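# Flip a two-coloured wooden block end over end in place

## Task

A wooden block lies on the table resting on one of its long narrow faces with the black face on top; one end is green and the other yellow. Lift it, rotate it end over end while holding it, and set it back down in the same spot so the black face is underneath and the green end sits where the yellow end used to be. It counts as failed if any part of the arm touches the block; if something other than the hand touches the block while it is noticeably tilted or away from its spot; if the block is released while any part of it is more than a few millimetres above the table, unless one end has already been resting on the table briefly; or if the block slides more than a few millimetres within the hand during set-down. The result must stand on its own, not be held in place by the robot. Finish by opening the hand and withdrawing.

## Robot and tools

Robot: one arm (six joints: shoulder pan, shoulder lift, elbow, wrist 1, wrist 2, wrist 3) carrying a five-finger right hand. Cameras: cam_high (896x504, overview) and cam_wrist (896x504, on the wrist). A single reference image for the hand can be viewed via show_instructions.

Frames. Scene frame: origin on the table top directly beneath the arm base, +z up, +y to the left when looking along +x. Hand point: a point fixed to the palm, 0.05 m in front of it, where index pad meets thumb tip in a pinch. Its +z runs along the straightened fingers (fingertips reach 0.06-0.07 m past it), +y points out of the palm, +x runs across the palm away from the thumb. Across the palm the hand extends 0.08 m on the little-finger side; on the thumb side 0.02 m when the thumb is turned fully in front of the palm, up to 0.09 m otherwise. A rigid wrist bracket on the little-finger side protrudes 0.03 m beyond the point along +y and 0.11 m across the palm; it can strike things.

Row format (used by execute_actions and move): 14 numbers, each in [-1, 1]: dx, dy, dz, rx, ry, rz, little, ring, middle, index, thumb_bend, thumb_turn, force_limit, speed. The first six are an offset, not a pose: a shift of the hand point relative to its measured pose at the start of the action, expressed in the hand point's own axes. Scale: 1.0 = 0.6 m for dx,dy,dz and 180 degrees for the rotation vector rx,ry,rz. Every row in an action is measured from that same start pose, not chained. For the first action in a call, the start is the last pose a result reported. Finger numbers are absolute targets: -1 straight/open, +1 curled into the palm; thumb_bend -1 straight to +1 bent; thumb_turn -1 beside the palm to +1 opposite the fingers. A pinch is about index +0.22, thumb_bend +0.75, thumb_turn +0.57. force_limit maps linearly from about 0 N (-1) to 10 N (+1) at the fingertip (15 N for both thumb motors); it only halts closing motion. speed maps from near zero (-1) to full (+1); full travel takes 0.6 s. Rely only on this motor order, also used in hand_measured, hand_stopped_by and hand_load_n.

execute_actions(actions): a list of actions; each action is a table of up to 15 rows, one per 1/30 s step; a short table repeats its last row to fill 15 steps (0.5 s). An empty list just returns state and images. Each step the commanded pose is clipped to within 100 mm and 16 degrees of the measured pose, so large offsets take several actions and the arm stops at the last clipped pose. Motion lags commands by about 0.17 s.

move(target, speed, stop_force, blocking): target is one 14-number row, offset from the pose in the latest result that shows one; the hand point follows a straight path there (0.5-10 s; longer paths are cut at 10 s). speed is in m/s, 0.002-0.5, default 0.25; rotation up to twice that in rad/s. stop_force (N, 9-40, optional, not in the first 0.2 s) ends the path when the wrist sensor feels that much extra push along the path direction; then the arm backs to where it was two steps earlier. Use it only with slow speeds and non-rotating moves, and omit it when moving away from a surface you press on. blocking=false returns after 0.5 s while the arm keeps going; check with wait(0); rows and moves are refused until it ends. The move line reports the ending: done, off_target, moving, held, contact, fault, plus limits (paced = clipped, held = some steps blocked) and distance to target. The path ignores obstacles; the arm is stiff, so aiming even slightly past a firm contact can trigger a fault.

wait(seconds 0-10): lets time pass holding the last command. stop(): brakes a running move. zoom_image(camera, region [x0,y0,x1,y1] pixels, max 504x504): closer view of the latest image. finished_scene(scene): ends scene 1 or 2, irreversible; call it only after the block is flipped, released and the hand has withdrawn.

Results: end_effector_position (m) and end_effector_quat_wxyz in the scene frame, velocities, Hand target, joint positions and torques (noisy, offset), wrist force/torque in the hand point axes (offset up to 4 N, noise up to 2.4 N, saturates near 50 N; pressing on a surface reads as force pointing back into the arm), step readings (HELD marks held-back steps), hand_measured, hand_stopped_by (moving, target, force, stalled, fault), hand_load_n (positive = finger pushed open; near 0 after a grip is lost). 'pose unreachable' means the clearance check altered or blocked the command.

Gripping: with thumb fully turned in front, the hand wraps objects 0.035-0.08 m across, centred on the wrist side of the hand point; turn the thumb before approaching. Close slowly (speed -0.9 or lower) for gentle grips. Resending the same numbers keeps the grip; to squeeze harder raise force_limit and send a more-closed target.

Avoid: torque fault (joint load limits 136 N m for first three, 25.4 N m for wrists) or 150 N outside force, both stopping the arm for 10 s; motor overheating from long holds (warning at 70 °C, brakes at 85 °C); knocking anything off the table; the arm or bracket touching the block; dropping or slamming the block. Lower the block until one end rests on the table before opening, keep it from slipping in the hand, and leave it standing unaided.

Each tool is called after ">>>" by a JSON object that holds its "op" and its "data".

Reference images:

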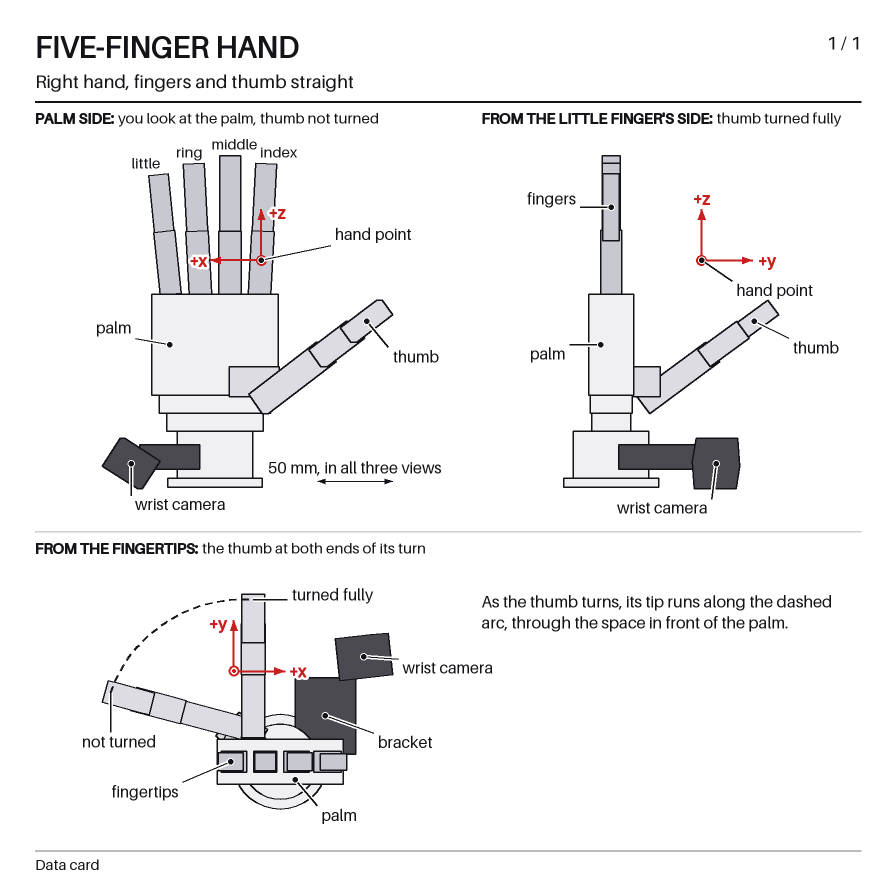

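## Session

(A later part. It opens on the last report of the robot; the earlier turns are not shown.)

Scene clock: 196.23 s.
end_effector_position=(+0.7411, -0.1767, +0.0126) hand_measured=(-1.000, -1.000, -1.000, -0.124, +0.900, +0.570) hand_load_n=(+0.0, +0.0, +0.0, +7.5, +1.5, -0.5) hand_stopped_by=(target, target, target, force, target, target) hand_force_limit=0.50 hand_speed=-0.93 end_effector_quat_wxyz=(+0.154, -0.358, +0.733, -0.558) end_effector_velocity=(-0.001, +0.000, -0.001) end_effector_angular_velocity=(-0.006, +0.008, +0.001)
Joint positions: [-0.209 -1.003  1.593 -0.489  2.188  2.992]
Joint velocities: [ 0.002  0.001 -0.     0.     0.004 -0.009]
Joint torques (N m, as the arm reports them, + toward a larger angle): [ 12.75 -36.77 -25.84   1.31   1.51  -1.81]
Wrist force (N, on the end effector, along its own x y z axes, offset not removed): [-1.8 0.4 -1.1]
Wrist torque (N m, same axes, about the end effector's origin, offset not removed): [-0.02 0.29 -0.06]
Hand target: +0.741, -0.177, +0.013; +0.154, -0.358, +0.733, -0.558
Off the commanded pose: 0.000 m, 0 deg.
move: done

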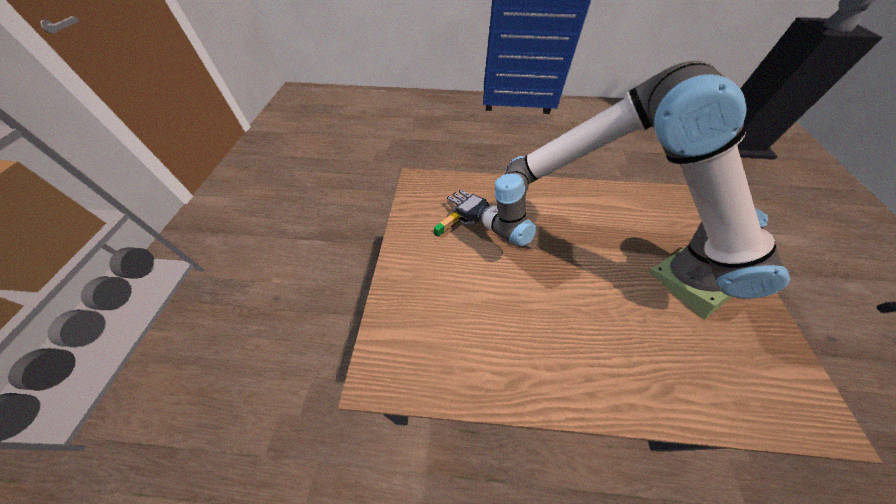

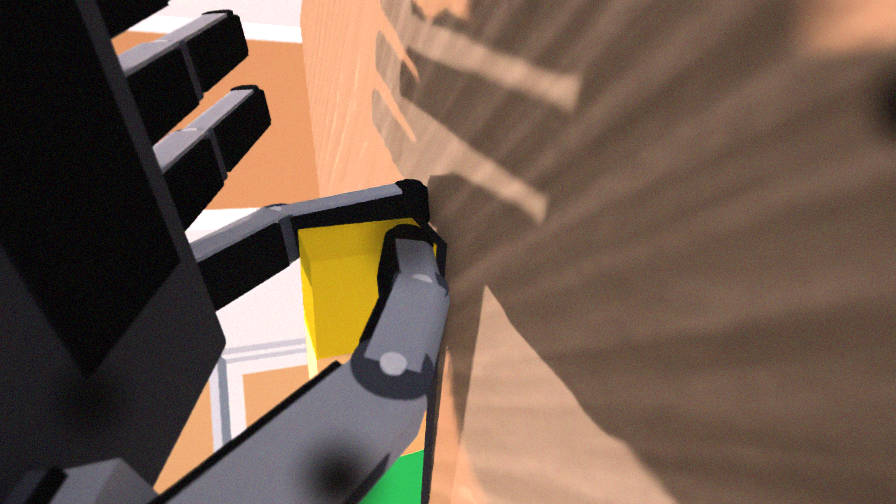

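>>> {"op": "move", "data": {"target": [-0.0004,0.002,0.0007,0,0.002,-0.0055,-1,-1,-1,0.3,0.9,0.57,0.5,-0.93], "speed": 0.005}}

>>> {"op": "move", "data": {"target": [0,0,0,0,0,0,-1,-1,-1,-0.138,0.9,0.57,-1,-0.97]}}

>>> {"op": "wait", "data": {"seconds": 1}}

>>> {"op": "move", "data": {"target": [0,0,0,0,0,0,-1,-1,-1,-0.4,0.9,0.57,-1,-0.9]}}

>>> {"op": "move", "data": {"target": [0,0,-0.006,0,0,0,-1,-1,-1,-0.55,0.9,0.57,-1,0], "speed": 0.01}}

>>> {"op": "move", "data": {"target": [0.06,-0.15,-0.055,0,0,0,-1,-1,-1,-0.55,0.9,0.57,-1,0], "speed": 0.1}}

>>> {"op": "zoom_image", "data": {"camera": "cam_high", "region": [380, 150, 620, 285]}}

Scene clock: 203.00 s.
end_effector_position=(+0.7411, -0.1767, +0.0113) hand_measured=(-1.000, -1.000, -1.000, -0.124, +0.900, +0.570) hand_load_n=(+0.0, +0.0, +0.0, +7.0, +1.5, -0.5) hand_stopped_by=(target, target, target, force, target, target) hand_force_limit=0.50 hand_speed=-0.93 end_effector_quat_wxyz=(+0.147, -0.362, +0.730, -0.560) end_effector_velocity=(-0.001, +0.000, -0.001) end_effector_angular_velocity=(-0.001, +0.004, +0.001)
Joint positions: [-0.206 -0.997  1.587 -0.49   2.198  2.975]
Joint velocities: [ 0.001  0.     0.001  0.001  0.001 -0.003]
Joint torques (N m, as the arm reports them, + toward a larger angle): [ 12.39 -24.8  -20.81  -0.22   1.85  -2.43]
Wrist force (N, on the end effector, along its own x y z axes, offset not removed): [4.4 -14.5 -11.4]
Wrist torque (N m, same axes, about the end effector's origin, offset not removed): [0.73 -0.27 0.44]
Hand target: +0.741, -0.177, +0.011; +0.147, -0.362, +0.730, -0.560
Off the commanded pose: 0.000 m, 0 deg.
move: done

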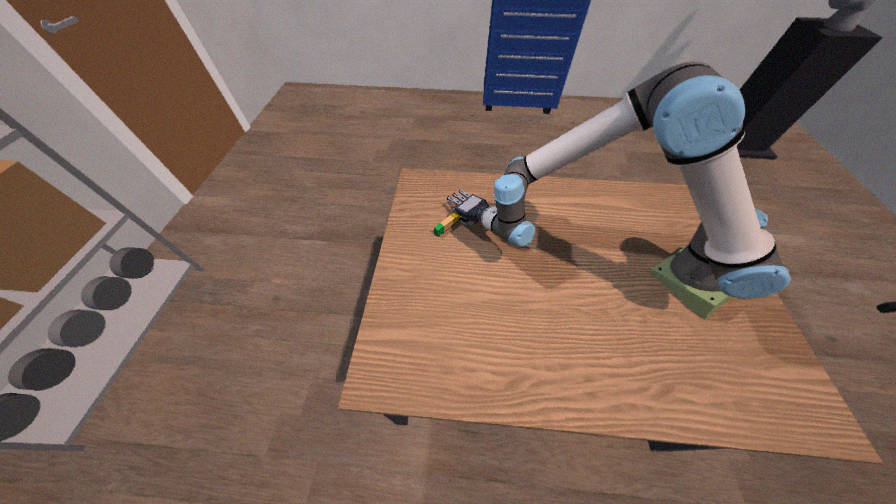

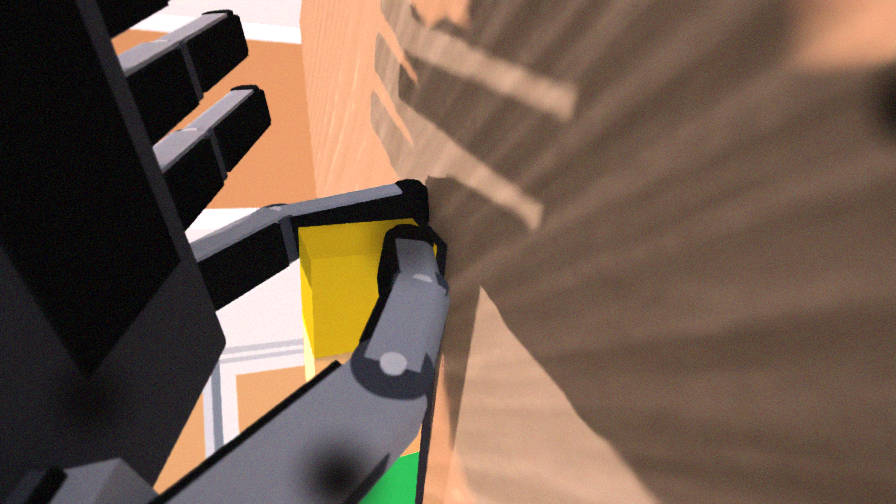

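Scene clock: 203.50 s.
end_effector_position=(+0.7411, -0.1767, +0.0113) hand_measured=(-1.000, -1.000, -1.000, -0.138, +0.900, +0.570) hand_load_n=(+0.0, +0.0, +0.0, +1.5, +1.5, -0.5) hand_stopped_by=(target, target, target, force, target, target) hand_force_limit=-1.00 hand_speed=-0.97 end_effector_quat_wxyz=(+0.147, -0.362, +0.730, -0.560) end_effector_velocity=(-0.001, +0.001, -0.000) end_effector_angular_velocity=(+0.000, +0.002, +0.001)
Joint positions: [-0.205 -0.997  1.587 -0.49   2.198  2.975]
Joint velocities: [ 0.     0.     0.001  0.001  0.    -0.   ]
Joint torques (N m, as the arm reports them, + toward a larger angle): [ 10.87 -28.1  -17.68  -0.14   0.99  -0.52]
Wrist force (N, on the end effector, along its own x y z axes, offset not removed): [2.1 -14.1 -8.5]
Wrist torque (N m, same axes, about the end effector's origin, offset not removed): [0.13 0.12 0.41]
Hand target: +0.741, -0.177, +0.011; +0.147, -0.362, +0.730, -0.560
Off the commanded pose: 0.000 m, 0 deg.
move: done

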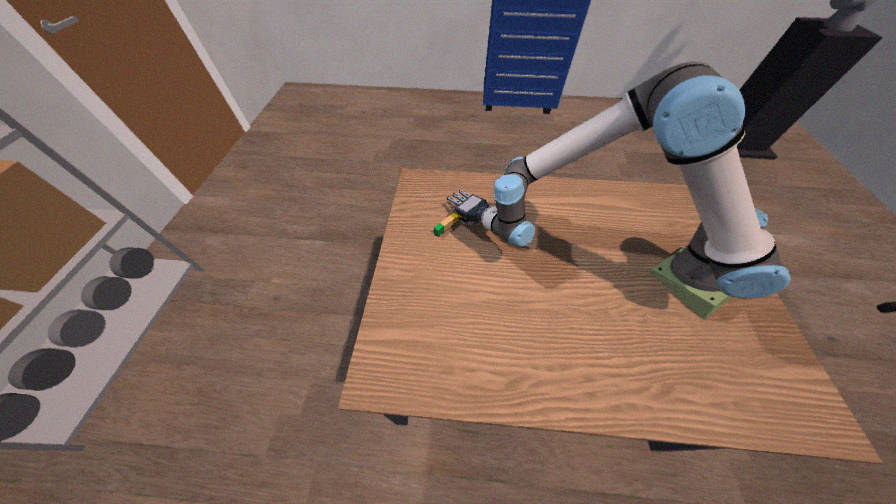

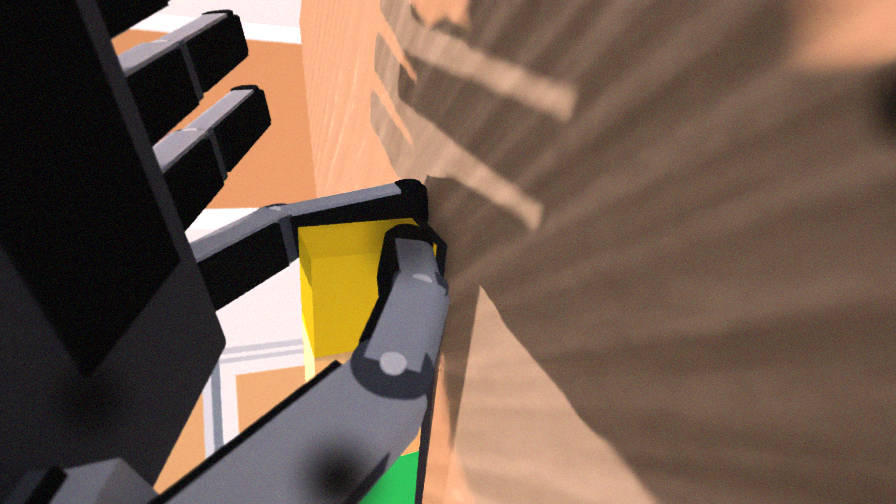

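Scene clock: 204.50 s.
end_effector_position=(+0.7411, -0.1767, +0.0113) hand_measured=(-1.000, -1.000, -1.000, -0.138, +0.900, +0.570) hand_load_n=(+0.0, +0.0, +0.0, +1.5, +1.5, -0.5) hand_stopped_by=(target, target, target, force, target, target) hand_force_limit=-1.00 hand_speed=-0.97 end_effector_quat_wxyz=(+0.147, -0.362, +0.730, -0.560) end_effector_velocity=(-0.000, -0.000, +0.000) end_effector_angular_velocity=(-0.001, +0.001, +0.000)
Joint positions: [-0.205 -0.997  1.587 -0.49   2.198  2.975]
Joint velocities: [-0.     0.    -0.     0.     0.    -0.002]
Joint torques (N m, as the arm reports them, + toward a larger angle): [  8.62 -35.61 -11.86  -0.11  -1.19   1.24]
Wrist force (N, on the end effector, along its own x y z axes, offset not removed): [5.2 -15.3 -13.1]
Wrist torque (N m, same axes, about the end effector's origin, offset not removed): [0.19 -0.22 0.29]
Hand target: +0.741, -0.177, +0.011; +0.147, -0.362, +0.730, -0.560
Off the commanded pose: 0.000 m, 0 deg.
wait: 1.00 s; at rest by 0.17 s

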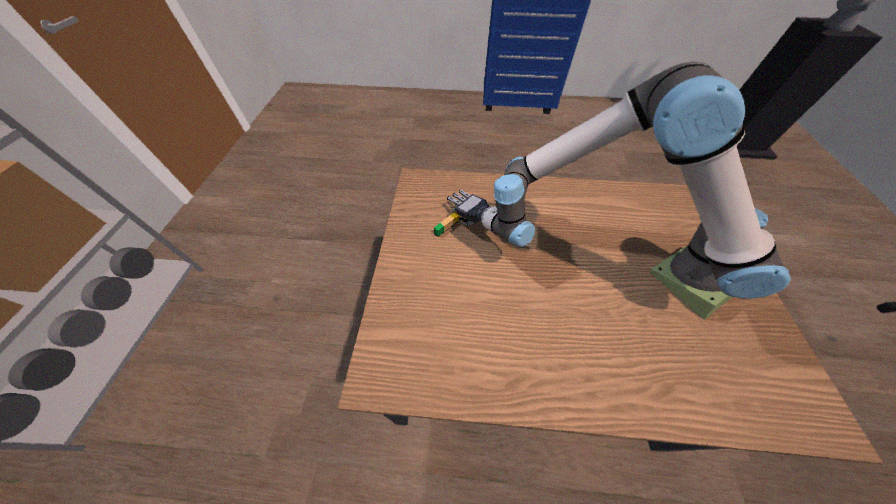

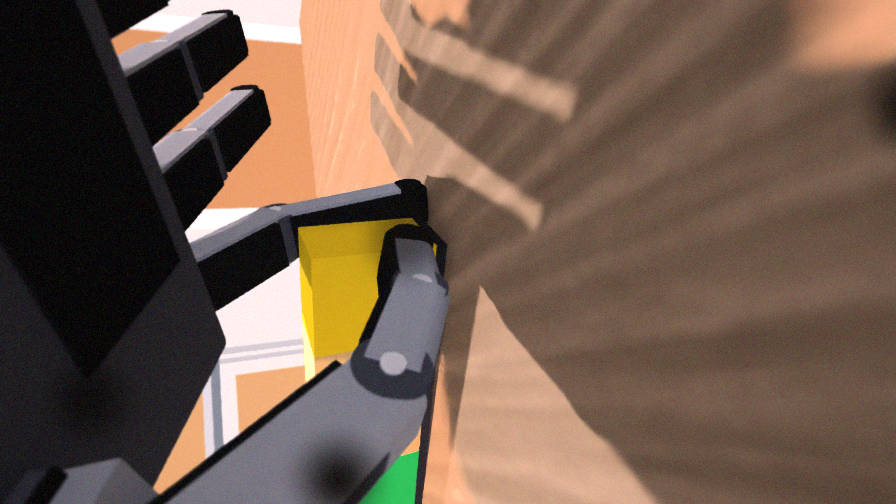

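Scene clock: 206.33 s.
end_effector_position=(+0.7411, -0.1767, +0.0113) hand_measured=(-1.000, -1.000, -1.000, -0.400, +0.900, +0.570) hand_load_n=(+0.0, +0.0, +0.0, +0.0, +0.0, +0.0) hand_stopped_by=(target, target, target, target, target, target) hand_force_limit=-1.00 hand_speed=-0.90 end_effector_quat_wxyz=(+0.147, -0.362, +0.730, -0.560) end_effector_velocity=(+0.001, -0.000, +0.001) end_effector_angular_velocity=(+0.000, -0.003, -0.001)
Joint positions: [-0.205 -0.997  1.587 -0.49   2.198  2.975]
Joint velocities: [-0.    -0.    -0.001 -0.001 -0.     0.001]
Joint torques (N m, as the arm reports them, + toward a larger angle): [  8.23 -43.08 -11.59   0.01  -1.24   1.08]
Wrist force (N, on the end effector, along its own x y z axes, offset not removed): [0.5 0.2 -2.0]
Wrist torque (N m, same axes, about the end effector's origin, offset not removed): [-0.09 0.13 0.16]
Hand target: +0.741, -0.177, +0.011; +0.147, -0.362, +0.730, -0.560
Off the commanded pose: 0.000 m, 0 deg.
move: done

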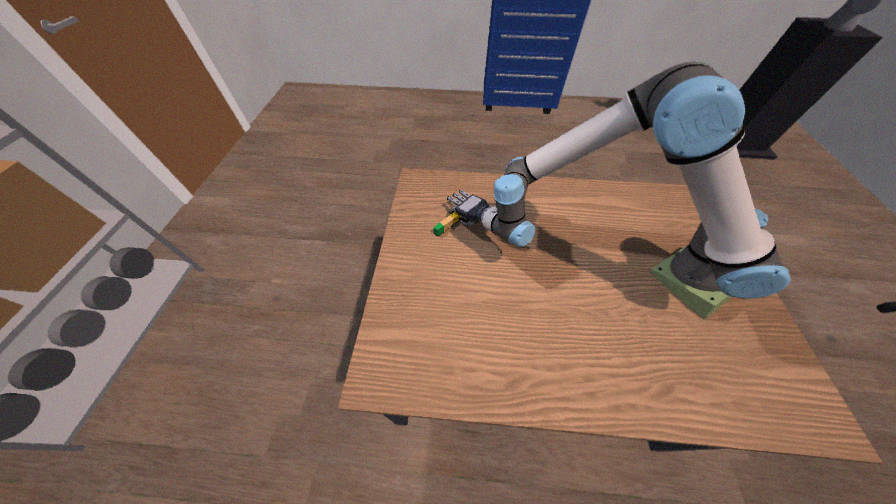

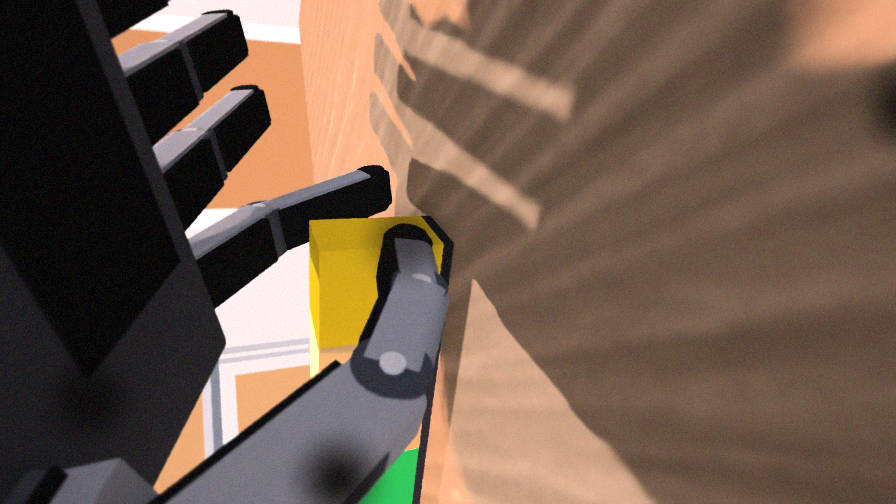

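Scene clock: 207.03 s.
end_effector_position=(+0.7390, -0.1742, +0.0124) hand_measured=(-1.000, -1.000, -1.000, -0.550, +0.900, +0.570) hand_load_n=(+0.0, +0.0, +0.0, +0.0, +0.0, +0.0) hand_stopped_by=(target, target, target, target, target, target) hand_force_limit=-1.00 hand_speed=0.00 end_effector_quat_wxyz=(+0.147, -0.362, +0.730, -0.560) end_effector_velocity=(-0.000, +0.001, +0.001) end_effector_angular_velocity=(-0.000, -0.002, -0.000)
Joint positions: [-0.202 -1.002  1.595 -0.492  2.202  2.975]
Joint velocities: [ 0.002 -0.002  0.002 -0.002  0.002  0.   ]
Joint torques (N m, as the arm reports them, + toward a larger angle): [ 16.44 -57.37  -3.04  -2.56   1.2    1.67]
Wrist force (N, on the end effector, along its own x y z axes, offset not removed): [1.2 -2.6 -1.5]
Wrist torque (N m, same axes, about the end effector's origin, offset not removed): [-0.49 -0.03 0.30]
Hand target: +0.739, -0.174, +0.012; +0.147, -0.362, +0.730, -0.560
Off the commanded pose: 0.000 m, 0 deg.
move: done

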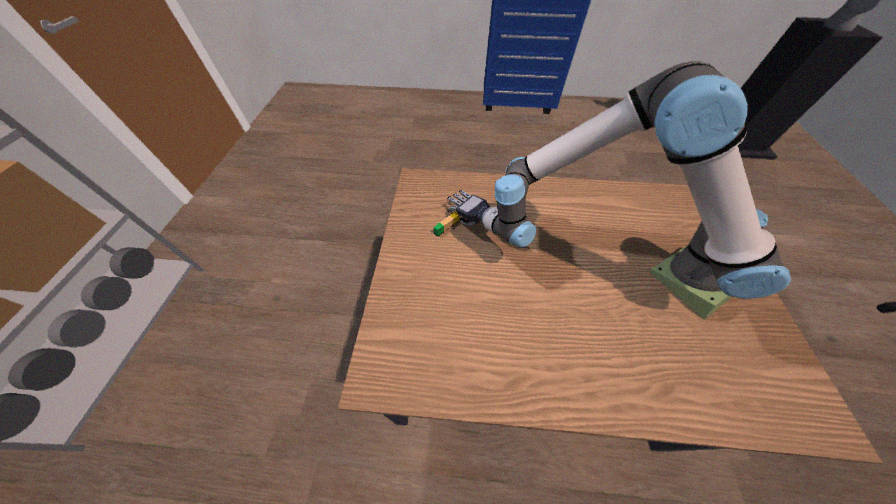

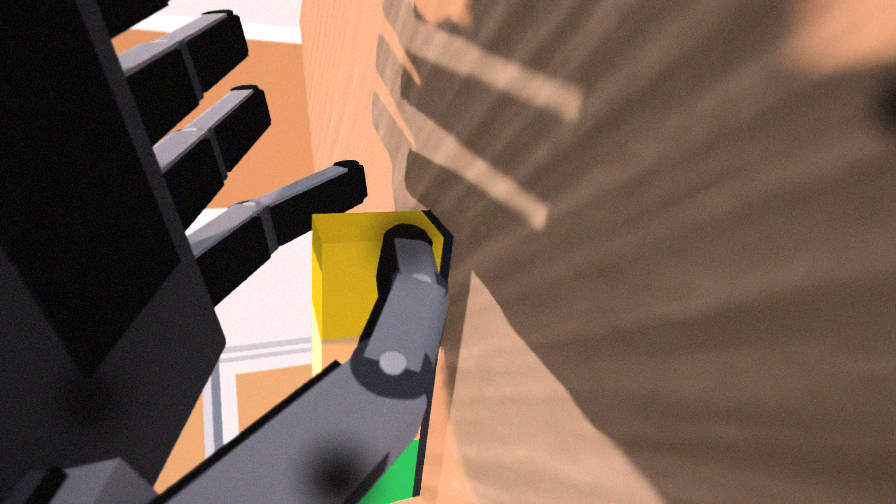

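Scene clock: 208.50 s.
end_effector_position=(+0.7264, -0.1857, +0.1132) hand_measured=(-1.000, -1.000, -1.000, -0.550, +0.900, +0.570) hand_load_n=(+0.0, +0.0, +0.0, +0.0, +0.0, +0.0) hand_stopped_by=(target, target, target, target, target, target) hand_force_limit=-1.00 hand_speed=0.00 end_effector_quat_wxyz=(+0.147, -0.362, +0.730, -0.560) end_effector_velocity=(-0.001, +0.000, +0.001) end_effector_angular_velocity=(+0.001, +0.000, +0.000)
Joint positions: [-0.196 -1.17   1.575 -0.303  2.207  2.976]
Joint velocities: [ 0.    -0.003  0.     0.003  0.     0.001]
Joint torques (N m, as the arm reports them, + toward a larger angle): [ 14.87 -53.42 -29.84   1.82   1.54   1.39]
Wrist force (N, on the end effector, along its own x y z axes, offset not removed): [-0.6 -0.8 1.3]
Wrist torque (N m, same axes, about the end effector's origin, offset not removed): [-0.18 0.20 0.17]
Hand target: +0.726, -0.186, +0.113; +0.147, -0.362, +0.730, -0.560
Off the commanded pose: 0.000 m, 0 deg.
move: done

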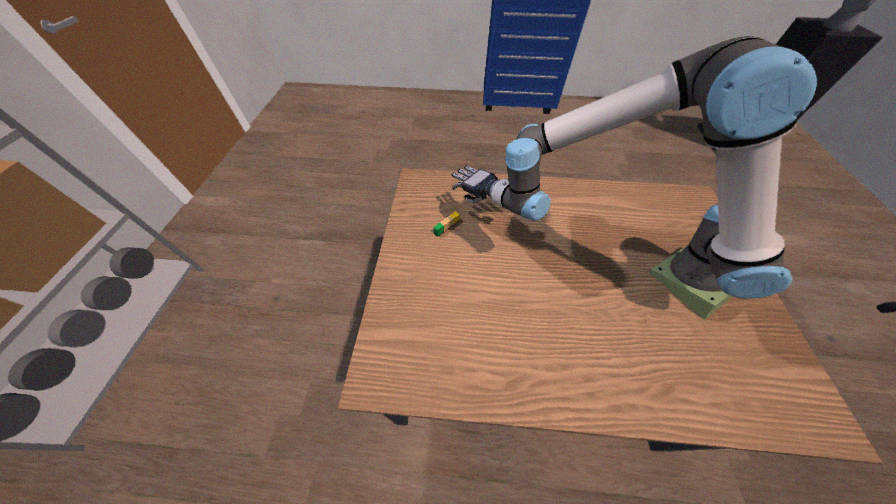

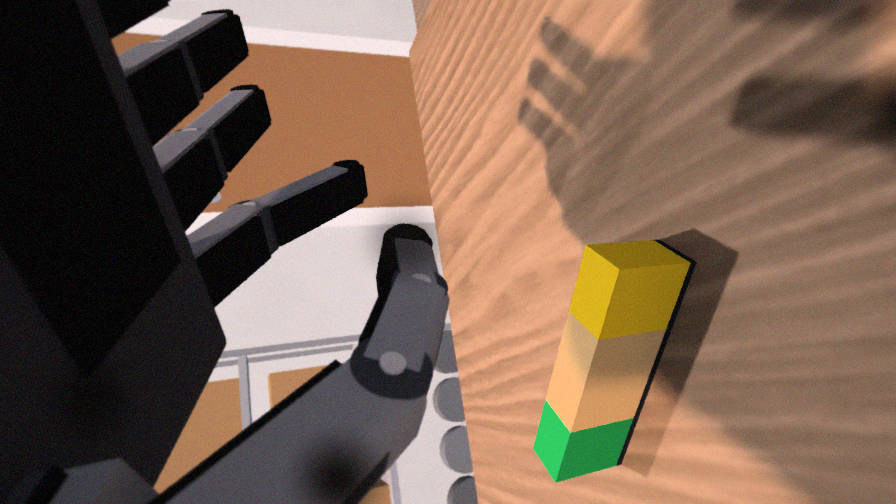

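Region (380, 150, 620, 285) of cam_high's 896x504 image, scaled by 2.100, with more detail than that image has; it fills the top 284 rows of this view, and the rest is white.

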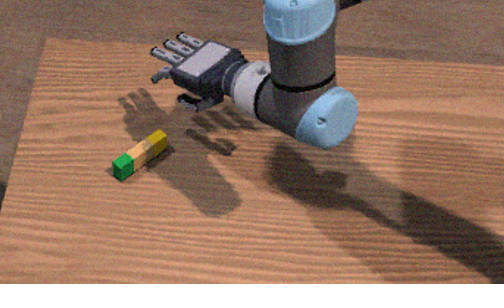

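>>> {"op": "finished_scene", "data": {"scene": 1}}

The scene is finished: the task was done.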